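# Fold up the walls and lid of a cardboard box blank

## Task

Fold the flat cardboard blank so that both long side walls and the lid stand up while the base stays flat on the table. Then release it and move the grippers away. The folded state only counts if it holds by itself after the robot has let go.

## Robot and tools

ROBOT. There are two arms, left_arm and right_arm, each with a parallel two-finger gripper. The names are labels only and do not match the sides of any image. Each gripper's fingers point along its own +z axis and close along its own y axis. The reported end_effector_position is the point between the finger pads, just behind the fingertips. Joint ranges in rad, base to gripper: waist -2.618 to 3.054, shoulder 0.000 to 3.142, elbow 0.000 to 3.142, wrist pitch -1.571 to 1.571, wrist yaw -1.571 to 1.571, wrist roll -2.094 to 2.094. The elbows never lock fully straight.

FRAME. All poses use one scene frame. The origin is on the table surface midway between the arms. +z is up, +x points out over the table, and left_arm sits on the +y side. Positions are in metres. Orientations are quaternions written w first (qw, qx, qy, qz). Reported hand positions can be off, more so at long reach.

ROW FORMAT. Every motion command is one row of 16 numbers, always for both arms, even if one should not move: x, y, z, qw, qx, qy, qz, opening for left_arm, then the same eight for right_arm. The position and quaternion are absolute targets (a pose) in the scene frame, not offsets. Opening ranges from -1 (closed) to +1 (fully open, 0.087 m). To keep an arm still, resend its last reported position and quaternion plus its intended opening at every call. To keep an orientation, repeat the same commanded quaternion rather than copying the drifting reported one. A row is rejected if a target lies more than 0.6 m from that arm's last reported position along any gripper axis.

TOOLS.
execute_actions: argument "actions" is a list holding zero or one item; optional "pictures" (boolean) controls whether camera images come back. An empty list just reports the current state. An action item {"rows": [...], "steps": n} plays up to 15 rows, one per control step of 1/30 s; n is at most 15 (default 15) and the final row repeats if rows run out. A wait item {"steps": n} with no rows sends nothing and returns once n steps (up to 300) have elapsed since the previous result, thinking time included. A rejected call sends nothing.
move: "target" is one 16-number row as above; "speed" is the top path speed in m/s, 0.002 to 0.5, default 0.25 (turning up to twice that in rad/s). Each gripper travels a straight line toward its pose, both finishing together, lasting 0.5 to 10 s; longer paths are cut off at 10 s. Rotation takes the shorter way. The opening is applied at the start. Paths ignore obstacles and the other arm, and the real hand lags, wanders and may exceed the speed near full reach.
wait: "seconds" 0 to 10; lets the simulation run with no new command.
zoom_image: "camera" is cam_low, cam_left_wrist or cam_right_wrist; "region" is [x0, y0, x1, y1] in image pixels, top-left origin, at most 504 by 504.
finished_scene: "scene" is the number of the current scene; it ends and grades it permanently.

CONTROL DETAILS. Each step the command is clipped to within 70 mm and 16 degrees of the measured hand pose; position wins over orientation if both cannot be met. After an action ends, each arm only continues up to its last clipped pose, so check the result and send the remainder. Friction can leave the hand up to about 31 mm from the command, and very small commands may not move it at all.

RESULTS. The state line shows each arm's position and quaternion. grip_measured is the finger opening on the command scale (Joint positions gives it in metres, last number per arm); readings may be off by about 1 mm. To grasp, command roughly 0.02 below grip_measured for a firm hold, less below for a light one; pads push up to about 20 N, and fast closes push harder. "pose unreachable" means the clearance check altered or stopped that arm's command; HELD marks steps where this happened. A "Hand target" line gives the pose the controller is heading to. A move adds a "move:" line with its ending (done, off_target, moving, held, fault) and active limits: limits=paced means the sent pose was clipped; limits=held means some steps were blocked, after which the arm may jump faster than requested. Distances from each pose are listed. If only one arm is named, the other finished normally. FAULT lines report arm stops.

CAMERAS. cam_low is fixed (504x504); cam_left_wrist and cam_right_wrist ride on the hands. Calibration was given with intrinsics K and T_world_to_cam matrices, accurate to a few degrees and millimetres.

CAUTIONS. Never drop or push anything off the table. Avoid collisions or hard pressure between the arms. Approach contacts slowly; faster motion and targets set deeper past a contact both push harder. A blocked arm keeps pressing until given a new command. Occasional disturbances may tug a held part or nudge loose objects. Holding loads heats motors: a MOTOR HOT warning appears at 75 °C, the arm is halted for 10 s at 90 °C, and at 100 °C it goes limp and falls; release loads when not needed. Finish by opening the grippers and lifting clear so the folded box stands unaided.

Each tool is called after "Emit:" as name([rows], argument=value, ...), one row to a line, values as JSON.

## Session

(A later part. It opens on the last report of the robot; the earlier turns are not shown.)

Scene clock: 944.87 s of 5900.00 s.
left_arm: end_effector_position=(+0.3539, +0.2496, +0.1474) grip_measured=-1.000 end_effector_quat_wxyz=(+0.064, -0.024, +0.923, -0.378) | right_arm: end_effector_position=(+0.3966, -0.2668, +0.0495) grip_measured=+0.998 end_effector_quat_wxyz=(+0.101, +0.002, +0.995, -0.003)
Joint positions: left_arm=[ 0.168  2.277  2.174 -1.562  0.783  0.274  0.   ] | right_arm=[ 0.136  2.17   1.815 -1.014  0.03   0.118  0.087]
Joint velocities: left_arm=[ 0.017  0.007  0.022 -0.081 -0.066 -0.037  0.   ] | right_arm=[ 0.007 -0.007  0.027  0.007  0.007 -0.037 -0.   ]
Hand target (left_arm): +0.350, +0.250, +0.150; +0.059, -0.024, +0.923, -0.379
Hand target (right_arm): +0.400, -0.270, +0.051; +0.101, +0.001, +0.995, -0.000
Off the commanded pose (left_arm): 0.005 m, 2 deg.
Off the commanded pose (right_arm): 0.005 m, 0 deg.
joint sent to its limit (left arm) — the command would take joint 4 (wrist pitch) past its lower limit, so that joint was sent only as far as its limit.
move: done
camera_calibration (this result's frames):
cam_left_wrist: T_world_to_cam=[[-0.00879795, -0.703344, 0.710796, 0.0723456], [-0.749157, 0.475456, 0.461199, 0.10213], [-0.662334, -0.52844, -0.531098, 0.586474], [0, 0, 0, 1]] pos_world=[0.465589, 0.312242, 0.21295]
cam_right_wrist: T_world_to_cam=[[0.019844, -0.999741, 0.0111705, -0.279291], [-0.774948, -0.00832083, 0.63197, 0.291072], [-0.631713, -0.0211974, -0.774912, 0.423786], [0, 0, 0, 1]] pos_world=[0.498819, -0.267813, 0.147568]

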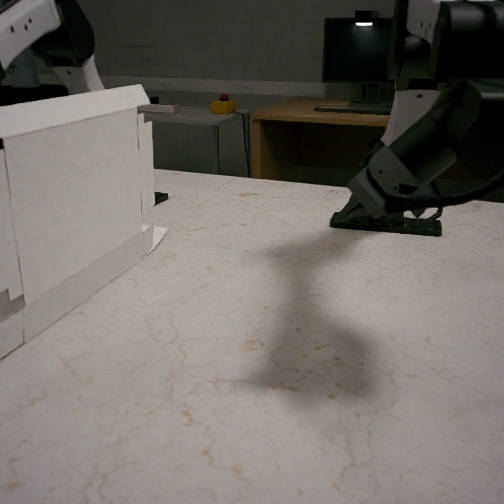

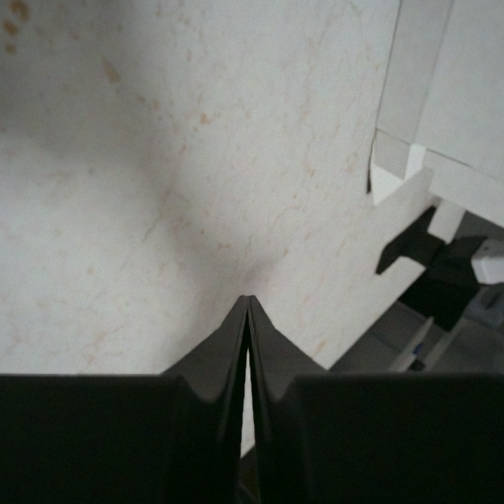

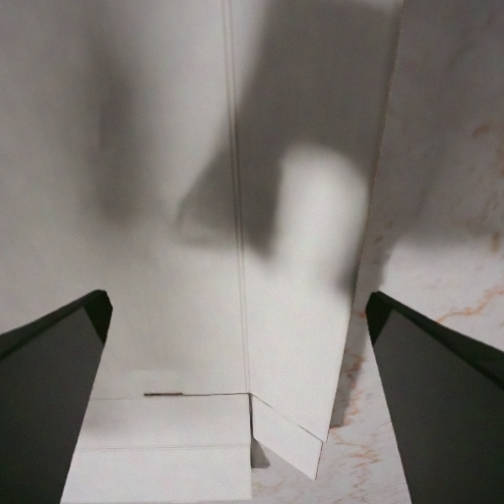

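Emit:
move(target=[0.35,0.25,0.15,0.05,-0.02,0.92,-0.38,-1,0.40,-0.22,0.10,0.1,0,0.995,0,1], speed=0.1)

Emit:
move(target=[0.35,0.25,0.15,0.05,-0.02,0.92,-0.38,-1,0.40,-0.22,-0.03,0.1,0,0.995,0,1], speed=0.06)

Emit:
move(target=[0.40,0.16,0.03,0.05,-0.02,0.86,-0.51,-1,0.40,-0.10,-0.03,0.1,0,0.995,0,1], speed=0.05)

Emit:
move(target=[0.40,0.10,0.03,0.05,-0.02,0.86,-0.51,-1,0.40,-0.17,0.12,0.1,0,0.995,0,1], speed=0.1)

Scene clock: 959.57 s of 5900.00 s.
left_arm: end_effector_position=(+0.3539, +0.2496, +0.1474) grip_measured=-1.000 end_effector_quat_wxyz=(+0.064, -0.024, +0.923, -0.378) | right_arm: end_effector_position=(+0.3985, -0.2229, +0.0997) grip_measured=+0.998 end_effector_quat_wxyz=(+0.100, -0.002, +0.995, +0.003)
Joint positions: left_arm=[ 0.168  2.277  2.174 -1.562  0.783  0.274  0.   ] | right_arm=[ 0.229  2.214  2.084 -1.243  0.036  0.204  0.087]
Joint velocities: left_arm=[-0.012  0.002  0.012  0.007  0.007 -0.037  0.   ] | right_arm=[-0.007 -0.007  0.002  0.007 -0.051  0.081 -0.001]
Hand target (left_arm): +0.350, +0.250, +0.150; +0.059, -0.024, +0.923, -0.379
Hand target (right_arm): +0.400, -0.220, +0.100; +0.100, -0.000, +0.995, +0.000
Off the commanded pose (left_arm): 0.005 m, 2 deg.
Off the commanded pose (right_arm): 0.003 m, 0 deg.
joint sent to its limit (left arm) — the command would take joint 4 (wrist pitch) past its lower limit, so that joint was sent only as far as its limit.
After step 90, 10.40 s passed at rest.
move: done
camera_calibration (this result's frames):
cam_left_wrist: T_world_to_cam=[[-0.00879795, -0.703344, 0.710796, 0.0723456], [-0.749157, 0.475456, 0.461199, 0.10213], [-0.662334, -0.52844, -0.531098, 0.586474], [0, 0, 0, 1]] pos_world=[0.465589, 0.312242, 0.21295]
cam_right_wrist: T_world_to_cam=[[0.0280952, -0.999605, -0.0000010767, -0.238137], [-0.773275, -0.0217346, 0.633698, 0.257344], [-0.633448, -0.017803, -0.773581, 0.466101], [0, 0, 0, 1]] pos_world=[0.500938, -0.224152, 0.197488]

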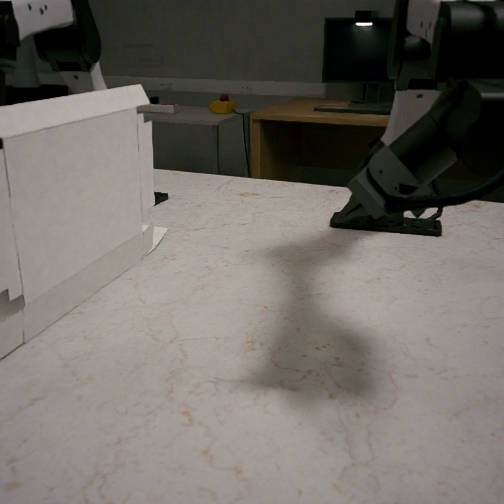

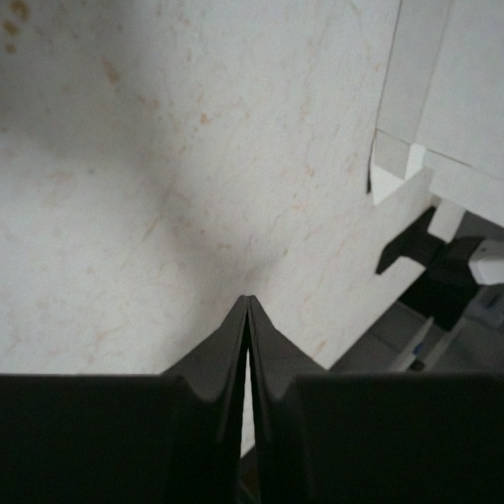

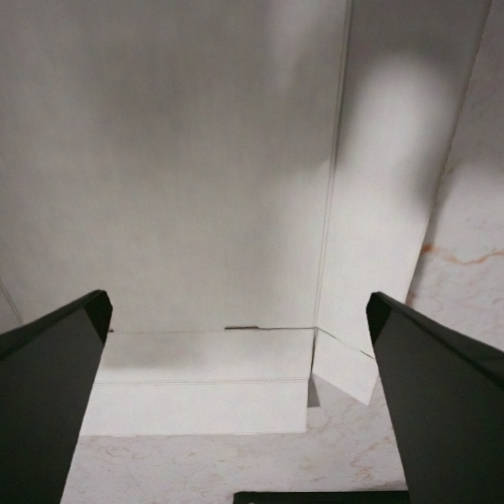

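Scene clock: 961.97 s of 5900.00 s.
left_arm: end_effector_position=(+0.3539, +0.2496, +0.1474) grip_measured=-1.000 end_effector_quat_wxyz=(+0.064, -0.024, +0.923, -0.378) | right_arm: end_effector_position=(+0.4015, -0.2222, +0.0146) grip_measured=+0.998 end_effector_quat_wxyz=(+0.112, -0.001, +0.994, +0.005)
Joint positions: left_arm=[ 0.168  2.277  2.174 -1.562  0.783  0.274  0.   ] | right_arm=[ 0.229  2.222  1.756 -0.883  0.036  0.205  0.087]
Joint velocities: left_arm=[ 0.002 -0.017  0.002 -0.037  0.007 -0.022  0.   ] | right_arm=[-0.002 -0.007 -0.002 -0.066 -0.022 -0.022 -0.001]
Hand target (left_arm): +0.350, +0.250, +0.150; +0.059, -0.024, +0.923, -0.379
Hand target (right_arm): +0.397, -0.221, -0.027; +0.098, +0.000, +0.995, -0.000
Off the commanded pose (left_arm): 0.005 m, 2 deg.
Off the commanded pose (right_arm): 0.045 m, 2 deg.
joint sent to its limit (left arm) — the command would take joint 4 (wrist pitch) past its lower limit, so that joint was sent only as far as its limit.
move: off_target (right_arm)
camera_calibration (this result's frames):
cam_left_wrist: T_world_to_cam=[[-0.00879795, -0.703344, 0.710796, 0.0723456], [-0.749157, 0.475456, 0.461199, 0.10213], [-0.662334, -0.52844, -0.531098, 0.586474], [0, 0, 0, 1]] pos_world=[0.465589, 0.312242, 0.21295]
cam_right_wrist: T_world_to_cam=[[0.0274065, -0.999613, -0.00468576, -0.237198], [-0.788422, -0.0244975, 0.614646, 0.319382], [-0.614524, -0.013151, -0.788789, 0.395848], [0, 0, 0, 1]] pos_world=[0.501567, -0.224076, 0.114822]

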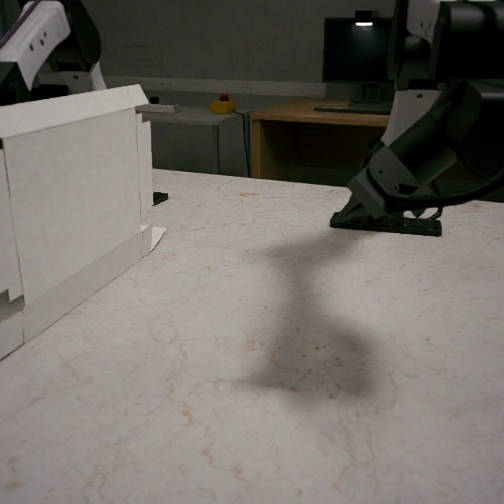

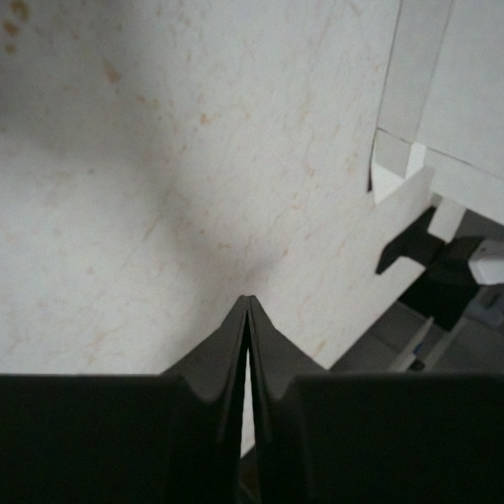

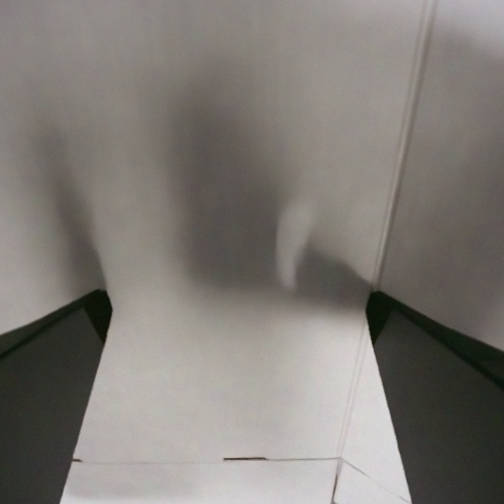

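Scene clock: 965.47 s of 5900.00 s.
left_arm: end_effector_position=(+0.4036, +0.1657, +0.0381) grip_measured=-1.000 end_effector_quat_wxyz=(+0.056, -0.017, +0.860, -0.506) | right_arm: end_effector_position=(+0.4210, -0.1128, +0.0169) grip_measured=+0.998 end_effector_quat_wxyz=(+0.151, +0.011, +0.988, +0.005)
Joint positions: left_arm=[ 0.027  2.518  2.005 -1.086  1.068  0.123  0.   ] | right_arm=[ 0.45   2.378  2.027 -0.939  0.119  0.437  0.087]
Joint velocities: left_arm=[ 0.017 -0.027 -0.002  0.081  0.037  0.022  0.   ] | right_arm=[ 0.017 -0.002 -0.007 -0.066  0.007 -0.037  0.   ]
Hand target (left_arm): +0.402, +0.161, +0.031; +0.049, -0.020, +0.858, -0.510
Hand target (right_arm): +0.400, -0.103, -0.027; +0.099, +0.001, +0.995, -0.001
Off the commanded pose (left_arm): 0.011 m, 1 deg.
Off the commanded pose (right_arm): 0.053 m, 6 deg.
move: off_target (left_arm, right_arm)
camera_calibration (this result's frames):
cam_left_wrist: T_world_to_cam=[[-0.0320399, -0.475395, 0.879189, 0.0566333], [-0.733868, 0.608364, 0.30221, 0.20754], [-0.678536, -0.635526, -0.368369, 0.535094], [0, 0, 0, 1]] pos_world=[0.517202, 0.240729, 0.0845999]
cam_right_wrist: T_world_to_cam=[[0.00399172, -0.999974, -0.00602026, -0.118483], [-0.834426, -0.00664862, 0.55108, 0.358458], [-0.551106, 0.0028237, -0.834431, 0.386947], [0, 0, 0, 1]] pos_world=[0.512828, -0.117189, 0.124628]

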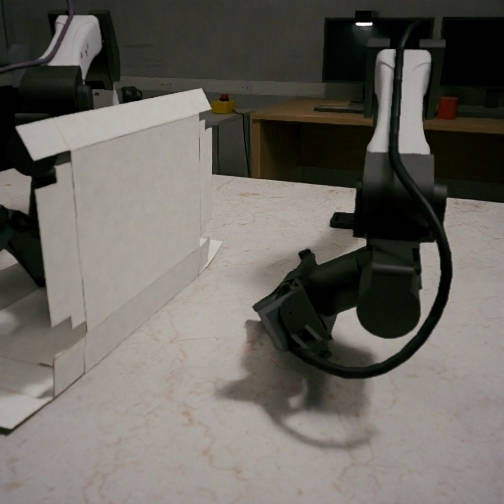

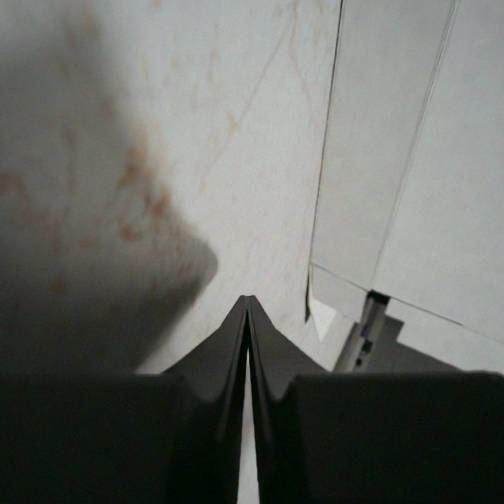

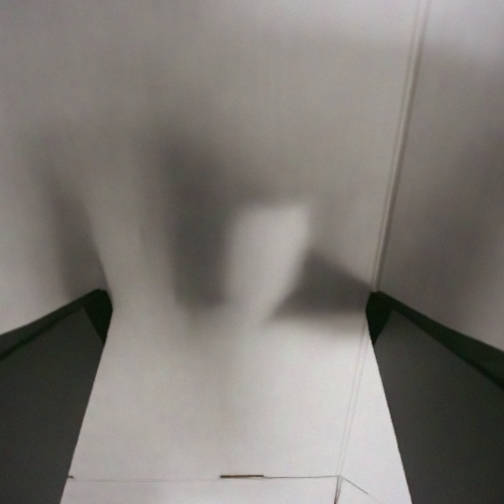

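Scene clock: 967.33 s of 5900.00 s.
left_arm: end_effector_position=(+0.3989, +0.1025, +0.0219) grip_measured=-1.000 end_effector_quat_wxyz=(+0.039, -0.025, +0.858, -0.511) | right_arm: end_effector_position=(+0.3958, -0.1676, +0.1097) grip_measured=+0.998 end_effector_quat_wxyz=(+0.092, +0.001, +0.996, -0.006)
Joint positions: left_arm=[-0.104  2.462  1.818 -0.76   1.068 -0.141  0.   ] | right_arm=[ 0.353  2.328  2.317 -1.39   0.072  0.331  0.087]
Joint velocities: left_arm=[-0.007 -0.012 -0.002 -0.007 -0.022 -0.081  0.   ] | right_arm=[-0.022 -0.012 -0.007  0.051 -0.007 -0.037 -0.   ]
Hand target (left_arm): +0.399, +0.100, +0.030; +0.048, -0.019, +0.858, -0.510
Hand target (right_arm): +0.398, -0.170, +0.120; +0.101, +0.000, +0.995, -0.000
Off the commanded pose (left_arm): 0.009 m, 1 deg.
Off the commanded pose (right_arm): 0.011 m, 1 deg.
move: off_target (right_arm)
camera_calibration (this result's frames):
cam_left_wrist: T_world_to_cam=[[-0.000887905, -0.464916, 0.885354, 0.0270491], [-0.719359, 0.615298, 0.322383, 0.240473], [-0.694638, -0.636601, -0.334988, 0.491695], [0, 0, 0, 1]] pos_world=[0.514561, 0.177627, 0.0632394]
cam_right_wrist: T_world_to_cam=[[0.0216961, -0.999626, 0.0166645, -0.182063], [-0.762992, -0.00578446, 0.646383, 0.247376], [-0.646044, -0.0267389, -0.762832, 0.475425], [0, 0, 0, 1]] pos_world=[0.499841, -0.167852, 0.205803]

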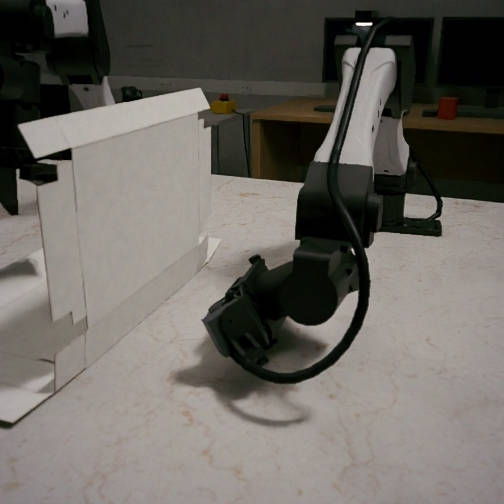

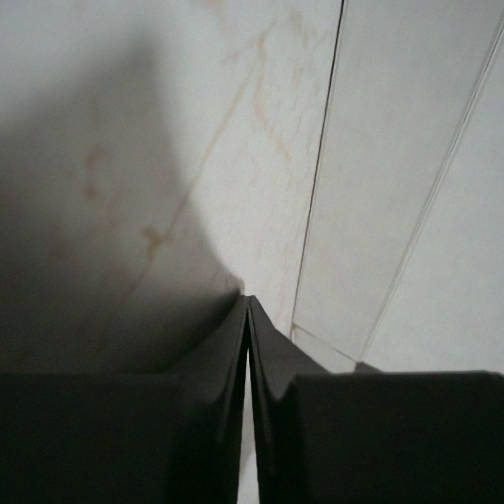

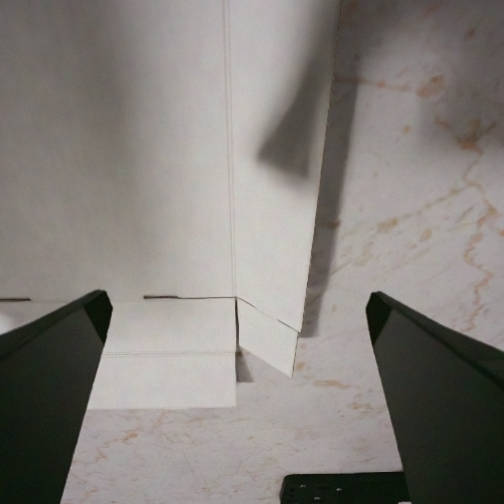

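Emit:
move(target=[0.41,0.055,0.02,0.05,-0.02,0.86,-0.51,-1,0.41,-0.205,0.075,0.08,0.02,0.94,0.33,0.2], speed=0.1)

Emit:
move(target=[0.41,0.055,0.0,0.05,-0.02,0.86,-0.51,-1,0.41,-0.175,0.03,0.08,0.02,0.94,0.33,0.2], speed=0.05)

Scene clock: 976.67 s of 5900.00 s.
left_arm: end_effector_position=(+0.4121, +0.0588, +0.0221) grip_measured=-1.000 end_effector_quat_wxyz=(+0.050, -0.020, +0.858, -0.511) | right_arm: end_effector_position=(+0.4108, -0.2022, +0.0836) grip_measured=+0.200 end_effector_quat_wxyz=(+0.084, +0.018, +0.942, +0.326)
Joint positions: left_arm=[-0.196  2.462  1.806 -0.564  1.043 -0.326  0.   ] | right_arm=[ 0.027  2.239  1.908 -1.016 -0.654  0.123  0.052]
Joint velocities: left_arm=[ 0.002 -0.002 -0.012  0.007 -0.007 -0.007  0.   ] | right_arm=[-0.007  0.012 -0.007 -0.037 -0.066 -0.051 -0.001]
Hand target (left_arm): +0.409, +0.055, +0.020; +0.049, -0.019, +0.859, -0.510
Hand target (right_arm): +0.410, -0.205, +0.076; +0.080, +0.019, +0.941, +0.329
Off the commanded pose (left_arm): 0.005 m, 0 deg.
Off the commanded pose (right_arm): 0.009 m, 1 deg.
After step 90, 2.47 s passed at rest.
move: done
camera_calibration (this result's frames):
cam_left_wrist: T_world_to_cam=[[-0.0201675, -0.465225, 0.884962, 0.014583], [-0.728737, 0.612841, 0.305564, 0.281194], [-0.684497, -0.638742, -0.351386, 0.46935], [0, 0, 0, 1]] pos_world=[0.526479, 0.134251, 0.0660951]
cam_right_wrist: T_world_to_cam=[[0.0452771, -0.789602, -0.611947, -0.131161], [-0.754052, -0.428817, 0.497516, 0.198686], [-0.655252, 0.438913, -0.614816, 0.549831], [0, 0, 0, 1]] pos_world=[0.516036, -0.259693, 0.158932]

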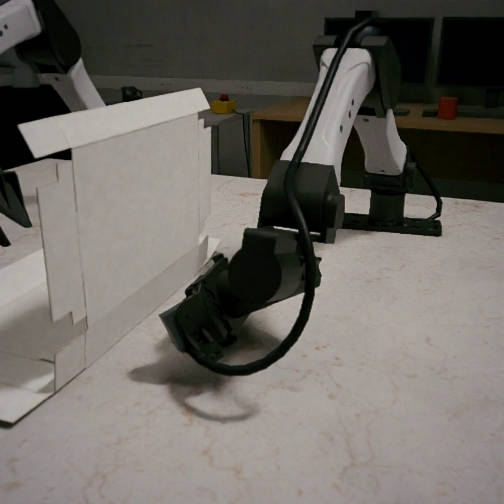

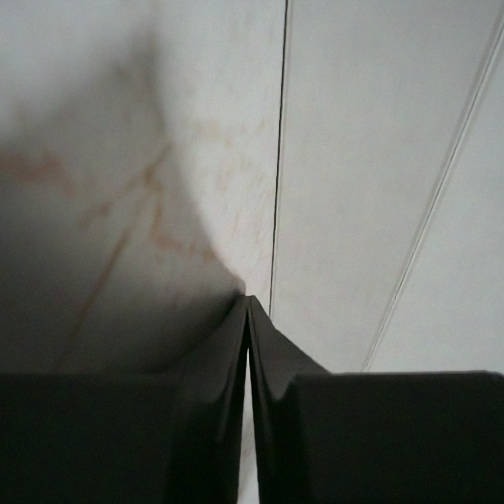

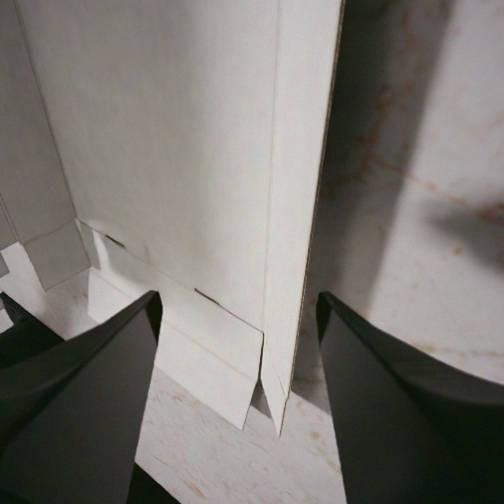

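Scene clock: 978.30 s of 5900.00 s.
left_arm: end_effector_position=(+0.4164, +0.0577, +0.0213) grip_measured=-1.000 end_effector_quat_wxyz=(+0.064, -0.012, +0.854, -0.516) | right_arm: end_effector_position=(+0.4142, -0.1791, +0.0395) grip_measured=+0.200 end_effector_quat_wxyz=(+0.089, +0.017, +0.939, +0.331)
Joint positions: left_arm=[-0.196  2.462  1.793 -0.511  1.052 -0.333  0.   ] | right_arm=[ 0.073  2.271  1.775 -0.804 -0.654  0.185  0.052]
Joint velocities: left_arm=[-0.007 -0.002  0.007 -0.037 -0.081 -0.051  0.   ] | right_arm=[-0.002  0.012 -0.002  0.022 -0.051  0.022 -0.   ]
Hand target (left_arm): +0.410, +0.055, +0.001; +0.050, -0.020, +0.859, -0.509
Hand target (right_arm): +0.411, -0.175, +0.030; +0.080, +0.020, +0.940, +0.330
Off the commanded pose (left_arm): 0.022 m, 2 deg.
Off the commanded pose (right_arm): 0.011 m, 1 deg.
move: off_target (left_arm, right_arm)
camera_calibration (this result's frames):
cam_left_wrist: T_world_to_cam=[[-0.0500685, -0.454614, 0.88928, 0.0265508], [-0.738379, 0.616415, 0.273549, 0.289701], [-0.672525, -0.64293, -0.36654, 0.466863], [0, 0, 0, 1]] pos_world=[0.529216, 0.133654, 0.0682657]
cam_right_wrist: T_world_to_cam=[[0.0502796, -0.782063, -0.621167, -0.140469], [-0.758707, -0.434373, 0.485473, 0.234489], [-0.649489, 0.446874, -0.615197, 0.513867], [0, 0, 0, 1]] pos_world=[0.518722, -0.237634, 0.115036]

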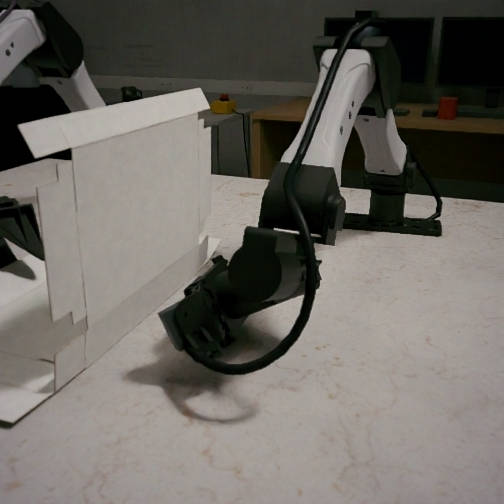

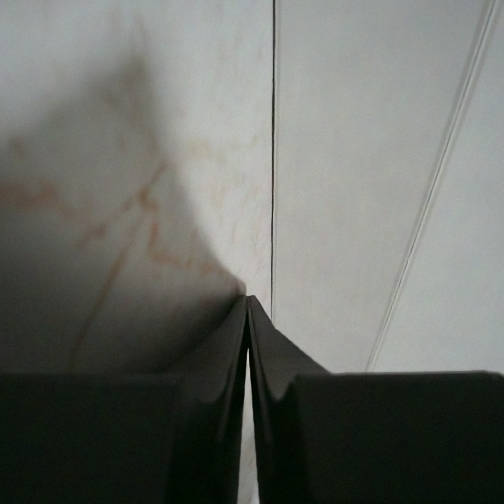

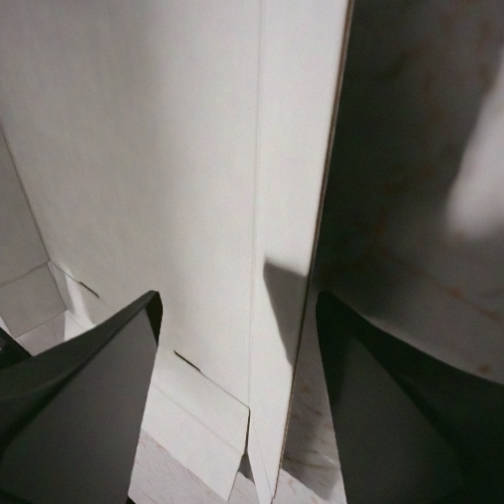

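Emit:
move(target=[0.41,0.055,0.0,0.05,-0.02,0.86,-0.51,-1,0.41,-0.185,0.02,0.08,0.02,0.94,0.33,-1], speed=0.03)

Emit:
move(target=[0.41,0.055,0.0,0.05,-0.02,0.86,-0.51,-1,0.41,-0.155,0.035,0.1,0,0.995,0,-1], speed=0.15)

Emit:
move(target=[0.41,0.055,0.0,0.05,-0.02,0.86,-0.51,-1,0.41,-0.135,0.025,0.1,0,0.93,-0.35,-1], speed=0.15)

Scene clock: 986.70 s of 5900.00 s.
left_arm: end_effector_position=(+0.4164, +0.0576, +0.0216) grip_measured=-1.000 end_effector_quat_wxyz=(+0.064, -0.011, +0.853, -0.517) | right_arm: end_effector_position=(+0.4125, -0.1786, +0.0354) grip_measured=-0.983 end_effector_quat_wxyz=(+0.088, +0.017, +0.939, +0.333)
Joint positions: left_arm=[-0.196  2.462  1.793 -0.51   1.053 -0.333  0.   ] | right_arm=[ 0.073  2.271  1.756 -0.787 -0.659  0.185  0.001]
Joint velocities: left_arm=[-0.017 -0.002  0.007 -0.037  0.022 -0.022  0.   ] | right_arm=[ 0.007 -0.002 -0.022 -0.051 -0.022 -0.007 -0.   ]
Hand target (left_arm): +0.410, +0.055, +0.000; +0.050, -0.020, +0.859, -0.509
Hand target (right_arm): +0.410, -0.185, +0.020; +0.080, +0.020, +0.940, +0.330
Off the commanded pose (left_arm): 0.023 m, 2 deg.
Off the commanded pose (right_arm): 0.017 m, 1 deg.
After step 90, 4.43 s passed at rest.
move: off_target (left_arm, right_arm)
camera_calibration (this result's frames):
cam_left_wrist: T_world_to_cam=[[-0.0512516, -0.453255, 0.889906, 0.0266801], [-0.738302, 0.617252, 0.271864, 0.289718], [-0.67252, -0.643086, -0.366275, 0.466927], [0, 0, 0, 1]] pos_world=[0.529285, 0.133538, 0.0685168]
cam_right_wrist: T_world_to_cam=[[0.0503677, -0.779297, -0.624627, -0.141924], [-0.757502, -0.437404, 0.484632, 0.234433], [-0.650887, 0.448746, -0.61235, 0.510869], [0, 0, 0, 1]] pos_world=[0.51725, -0.237309, 0.110568]

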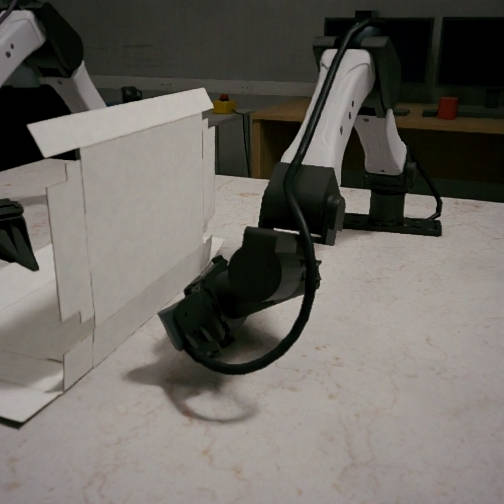

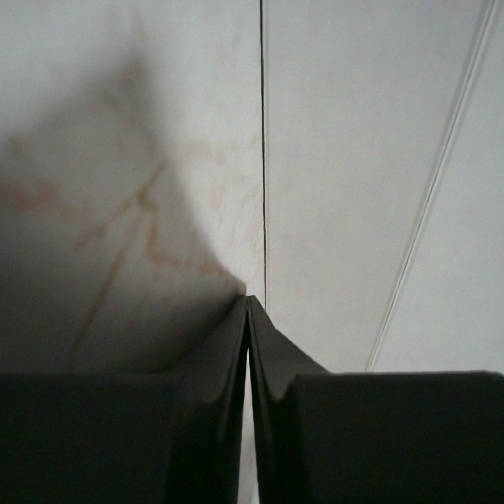

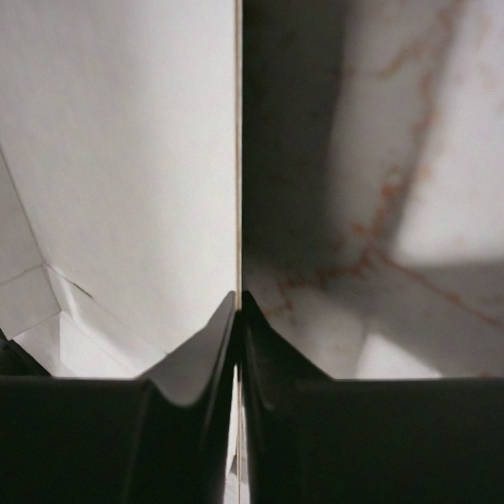

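Scene clock: 989.33 s of 5900.00 s.
left_arm: end_effector_position=(+0.4165, +0.0575, +0.0216) grip_measured=-1.000 end_effector_quat_wxyz=(+0.065, -0.011, +0.853, -0.517) | right_arm: end_effector_position=(+0.4090, -0.1517, +0.0426) grip_measured=-0.982 end_effector_quat_wxyz=(+0.102, +0.000, +0.994, +0.025)
Joint positions: left_arm=[-0.196  2.462  1.793 -0.509  1.054 -0.333  0.   ] | right_arm=[ 0.356  2.334  2.057 -1.083  0.02   0.337  0.001]
Joint velocities: left_arm=[-0.007 -0.002 -0.002 -0.007  0.095  0.007  0.   ] | right_arm=[ 0.002  0.022  0.017 -0.051  0.007  0.022  0.001]
Hand target (left_arm): +0.410, +0.055, +0.000; +0.050, -0.020, +0.859, -0.509
Hand target (right_arm): +0.410, -0.155, +0.034; +0.100, +0.000, +0.995, +0.001
Off the commanded pose (left_arm): 0.023 m, 2 deg.
Off the commanded pose (right_arm): 0.008 m, 3 deg.
move: off_target (left_arm, right_arm)
camera_calibration (this result's frames):
cam_left_wrist: T_world_to_cam=[[-0.0516321, -0.452909, 0.89006, 0.026746], [-0.738309, 0.617462, 0.271368, 0.289746], [-0.672484, -0.643128, -0.366268, 0.46694], [0, 0, 0, 1]] pos_world=[0.529312, 0.133509, 0.0685917]
cam_right_wrist: T_world_to_cam=[[0.0287998, -0.998575, -0.0449255, -0.165409], [-0.776158, -0.0506611, 0.6285, 0.300189], [-0.62988, 0.0167686, -0.776511, 0.43376], [0, 0, 0, 1]] pos_world=[0.510975, -0.157239, 0.140719]

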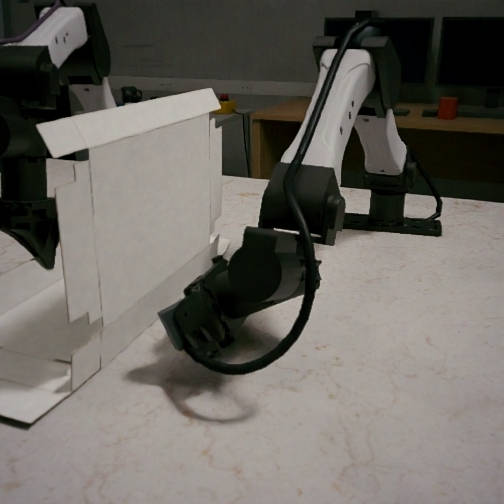

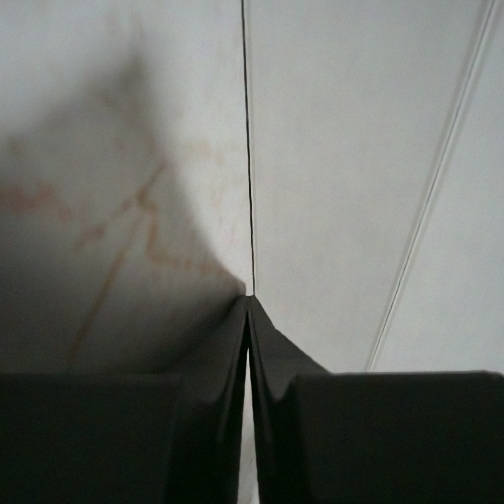

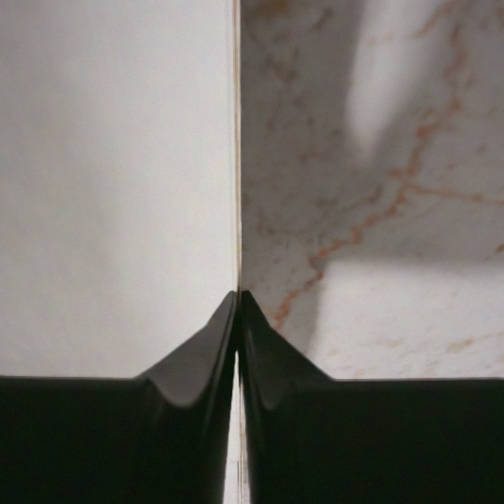

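Scene clock: 992.27 s of 5900.00 s.
left_arm: end_effector_position=(+0.4165, +0.0575, +0.0216) grip_measured=-1.000 end_effector_quat_wxyz=(+0.065, -0.011, +0.853, -0.517) | right_arm: end_effector_position=(+0.4094, -0.1326, +0.0384) grip_measured=-0.973 end_effector_quat_wxyz=(+0.162, -0.031, +0.942, -0.293)
Joint positions: left_arm=[-0.196  2.462  1.793 -0.509  1.054 -0.333  0.   ] | right_arm=[ 0.614  2.761  2.716 -1.573  0.681  0.547  0.001]
Joint velocities: left_arm=[-0.002 -0.007 -0.002  0.066 -0.11   0.022  0.   ] | right_arm=[ 0.007 -0.012 -0.012  0.007  0.051 -0.022 -0.001]
Hand target (left_arm): +0.410, +0.055, +0.000; +0.050, -0.020, +0.859, -0.509
Hand target (right_arm): +0.410, -0.136, +0.025; +0.163, -0.022, +0.936, -0.312
Off the commanded pose (left_arm): 0.023 m, 2 deg.
Off the commanded pose (right_arm): 0.014 m, 10 deg.
joint sent to its limit (right arm) — the command would take joint 4 (wrist pitch) past its lower limit, so that joint was sent only as far as its limit.
move: off_target (left_arm, right_arm)
camera_calibration (this result's frames):
cam_left_wrist: T_world_to_cam=[[-0.0516321, -0.452909, 0.89006, 0.026746], [-0.738309, 0.617462, 0.271368, 0.289746], [-0.672484, -0.643128, -0.366268, 0.46694], [0, 0, 0, 1]] pos_world=[0.529312, 0.133509, 0.0685917]
cam_right_wrist: T_world_to_cam=[[-0.0129625, -0.822268, 0.568953, -0.129666], [-0.848207, 0.310357, 0.429213, 0.389196], [-0.529507, -0.477026, -0.701476, 0.320947], [0, 0, 0, 1]] pos_world=[0.498382, -0.0743096, 0.131862]

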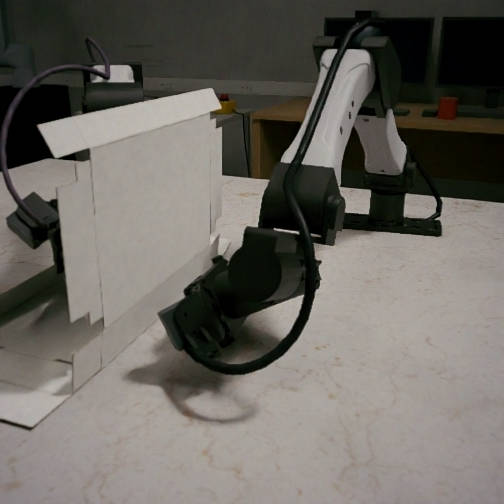

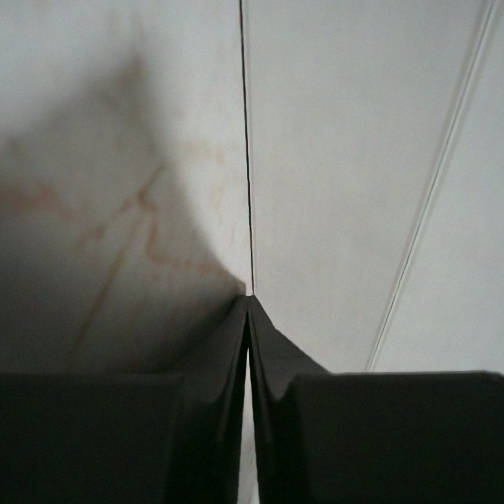

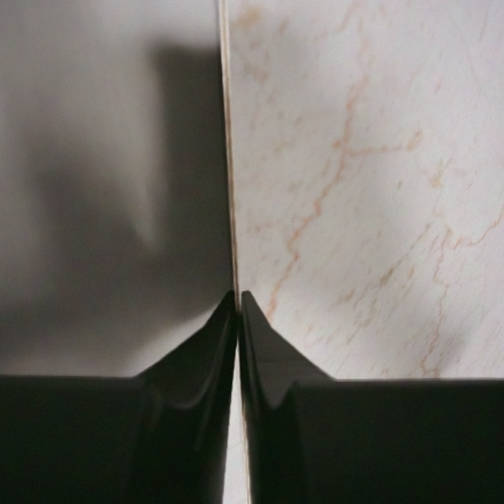

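Emit:
move(target=[0.41,0.055,0.0,0.05,-0.02,0.86,-0.51,-1,0.41,-0.105,0.0,0.16,-0.02,0.94,-0.30,-1], speed=0.03)

Scene clock: 1000.93 s of 5900.00 s.
left_arm: end_effector_position=(+0.4167, +0.0576, +0.0215) grip_measured=-1.000 end_effector_quat_wxyz=(+0.065, -0.011, +0.854, -0.517) | right_arm: end_effector_position=(+0.4203, -0.1233, +0.0355) grip_measured=-0.961 end_effector_quat_wxyz=(+0.198, -0.040, +0.928, -0.314)
Joint positions: left_arm=[-0.196  2.462  1.793 -0.508  1.053 -0.333  0.   ] | right_arm=[ 0.641  2.83   2.816 -1.573  0.76   0.542  0.002]
Joint velocities: left_arm=[ 0.012 -0.017  0.007 -0.051  0.022  0.022  0.   ] | right_arm=[ 0.012  0.012 -0.012  0.066  0.007 -0.022  0.   ]
Hand target (left_arm): +0.410, +0.055, +0.000; +0.050, -0.020, +0.859, -0.509
Hand target (right_arm): +0.409, -0.106, +0.002; +0.177, -0.027, +0.940, -0.291
Off the commanded pose (left_arm): 0.023 m, 2 deg.
Off the commanded pose (right_arm): 0.041 m, 5 deg.
After step 90, 3.87 s passed at rest.
move: off_target (left_arm, right_arm)
camera_calibration (this result's frames):
cam_left_wrist: T_world_to_cam=[[-0.0525209, -0.453792, 0.889558, 0.0273502], [-0.73891, 0.616877, 0.271062, 0.290219], [-0.671754, -0.643067, -0.367711, 0.466822], [0, 0, 0, 1]] pos_world=[0.529472, 0.133579, 0.0686581]
cam_right_wrist: T_world_to_cam=[[-0.0263601, -0.794682, 0.606454, -0.112562], [-0.885115, 0.300524, 0.355327, 0.413708], [-0.464626, -0.527415, -0.711306, 0.296031], [0, 0, 0, 1]] pos_world=[0.500756, -0.0576498, 0.131831]

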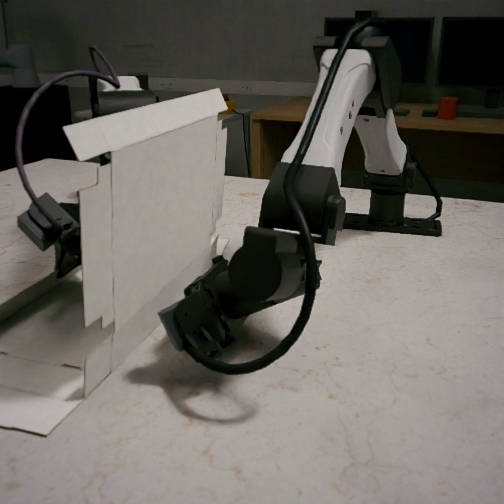

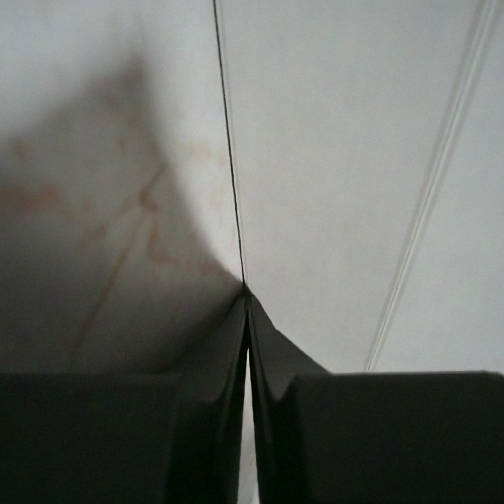

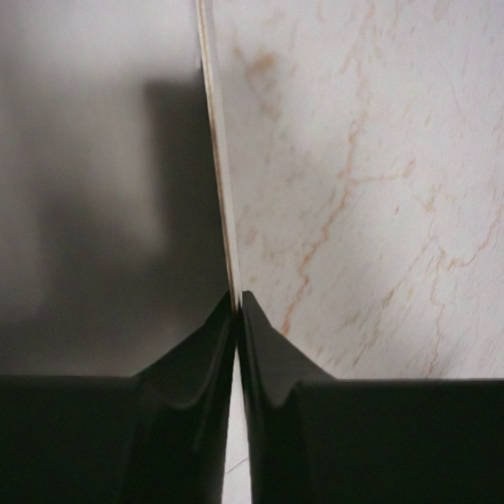

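Emit:
move(target=[0.41,0.055,0.0,0.05,-0.02,0.86,-0.51,-1,0.42,-0.075,0.04,0.12,0,0.99,-0.08,1], speed=0.2)

Scene clock: 1010.67 s of 5900.00 s.
left_arm: end_effector_position=(+0.4188, +0.0623, +0.0213) grip_measured=-1.000 end_effector_quat_wxyz=(+0.068, -0.015, +0.854, -0.516) | right_arm: end_effector_position=(+0.4158, -0.1160, +0.0337) grip_measured=+0.997 end_effector_quat_wxyz=(+0.119, -0.010, +0.981, -0.155)
Joint positions: left_arm=[-0.186  2.462  1.793 -0.508  1.052 -0.333  0.   ] | right_arm=[ 0.541  2.786  2.842 -1.57   0.39   0.492  0.087]
Joint velocities: left_arm=[ 0.022 -0.022 -0.007 -0.037  0.022  0.007  0.   ] | right_arm=[ 0.012  0.007 -0.012 -0.051 -0.007 -0.095 -0.001]
Hand target (left_arm): +0.410, +0.056, +0.000; +0.050, -0.020, +0.859, -0.509
Hand target (right_arm): +0.418, -0.076, +0.044; +0.136, -0.006, +0.988, -0.074
Off the commanded pose (left_arm): 0.024 m, 2 deg.
Off the commanded pose (right_arm): 0.042 m, 9 deg.
elbow stopped short (right arm): the move would have taken joint 3 (elbow) straighter than the controller allows; a more bent joint 3 avoids this.
After step 90, 4.93 s passed at rest.
move: off_target (left_arm, right_arm)
camera_calibration (this result's frames):
cam_left_wrist: T_world_to_cam=[[-0.0482192, -0.455227, 0.889069, 0.0280172], [-0.745381, 0.608912, 0.271354, 0.292094], [-0.664892, -0.649611, -0.368679, 0.468693], [0, 0, 0, 1]] pos_world=[0.530703, 0.139363, 0.0686277]
cam_right_wrist: T_world_to_cam=[[0.00606578, -0.9497, 0.313103, -0.127305], [-0.796512, 0.184718, 0.575715, 0.350488], [-0.604592, -0.252882, -0.755327, 0.388058], [0, 0, 0, 1]] pos_world=[0.514557, -0.0875097, 0.131188]

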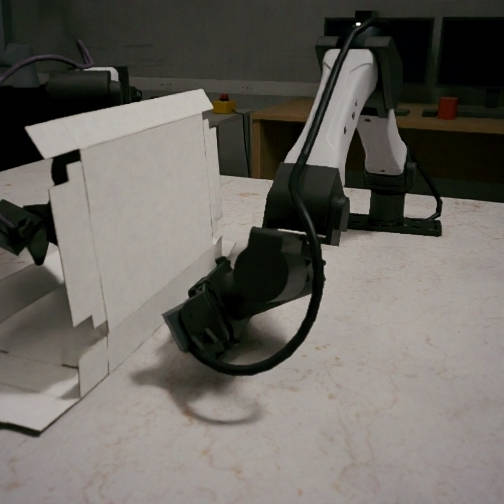

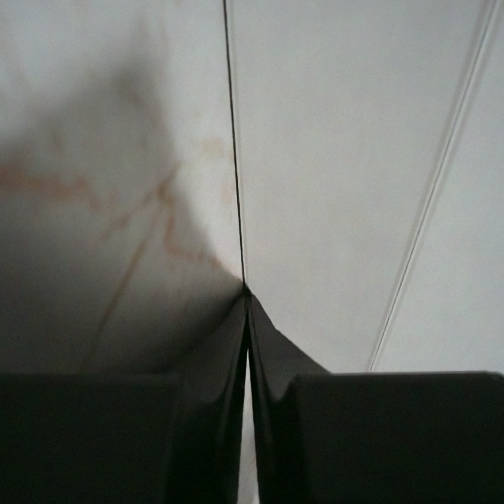

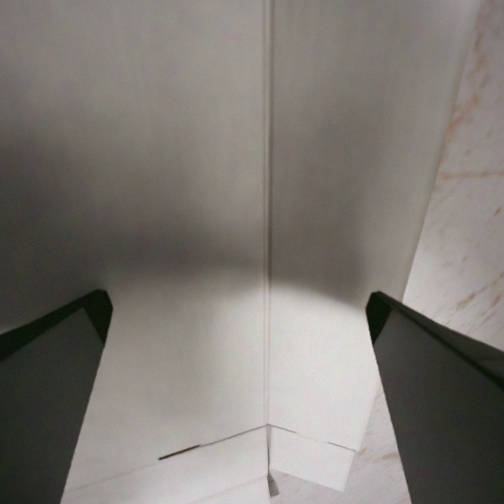

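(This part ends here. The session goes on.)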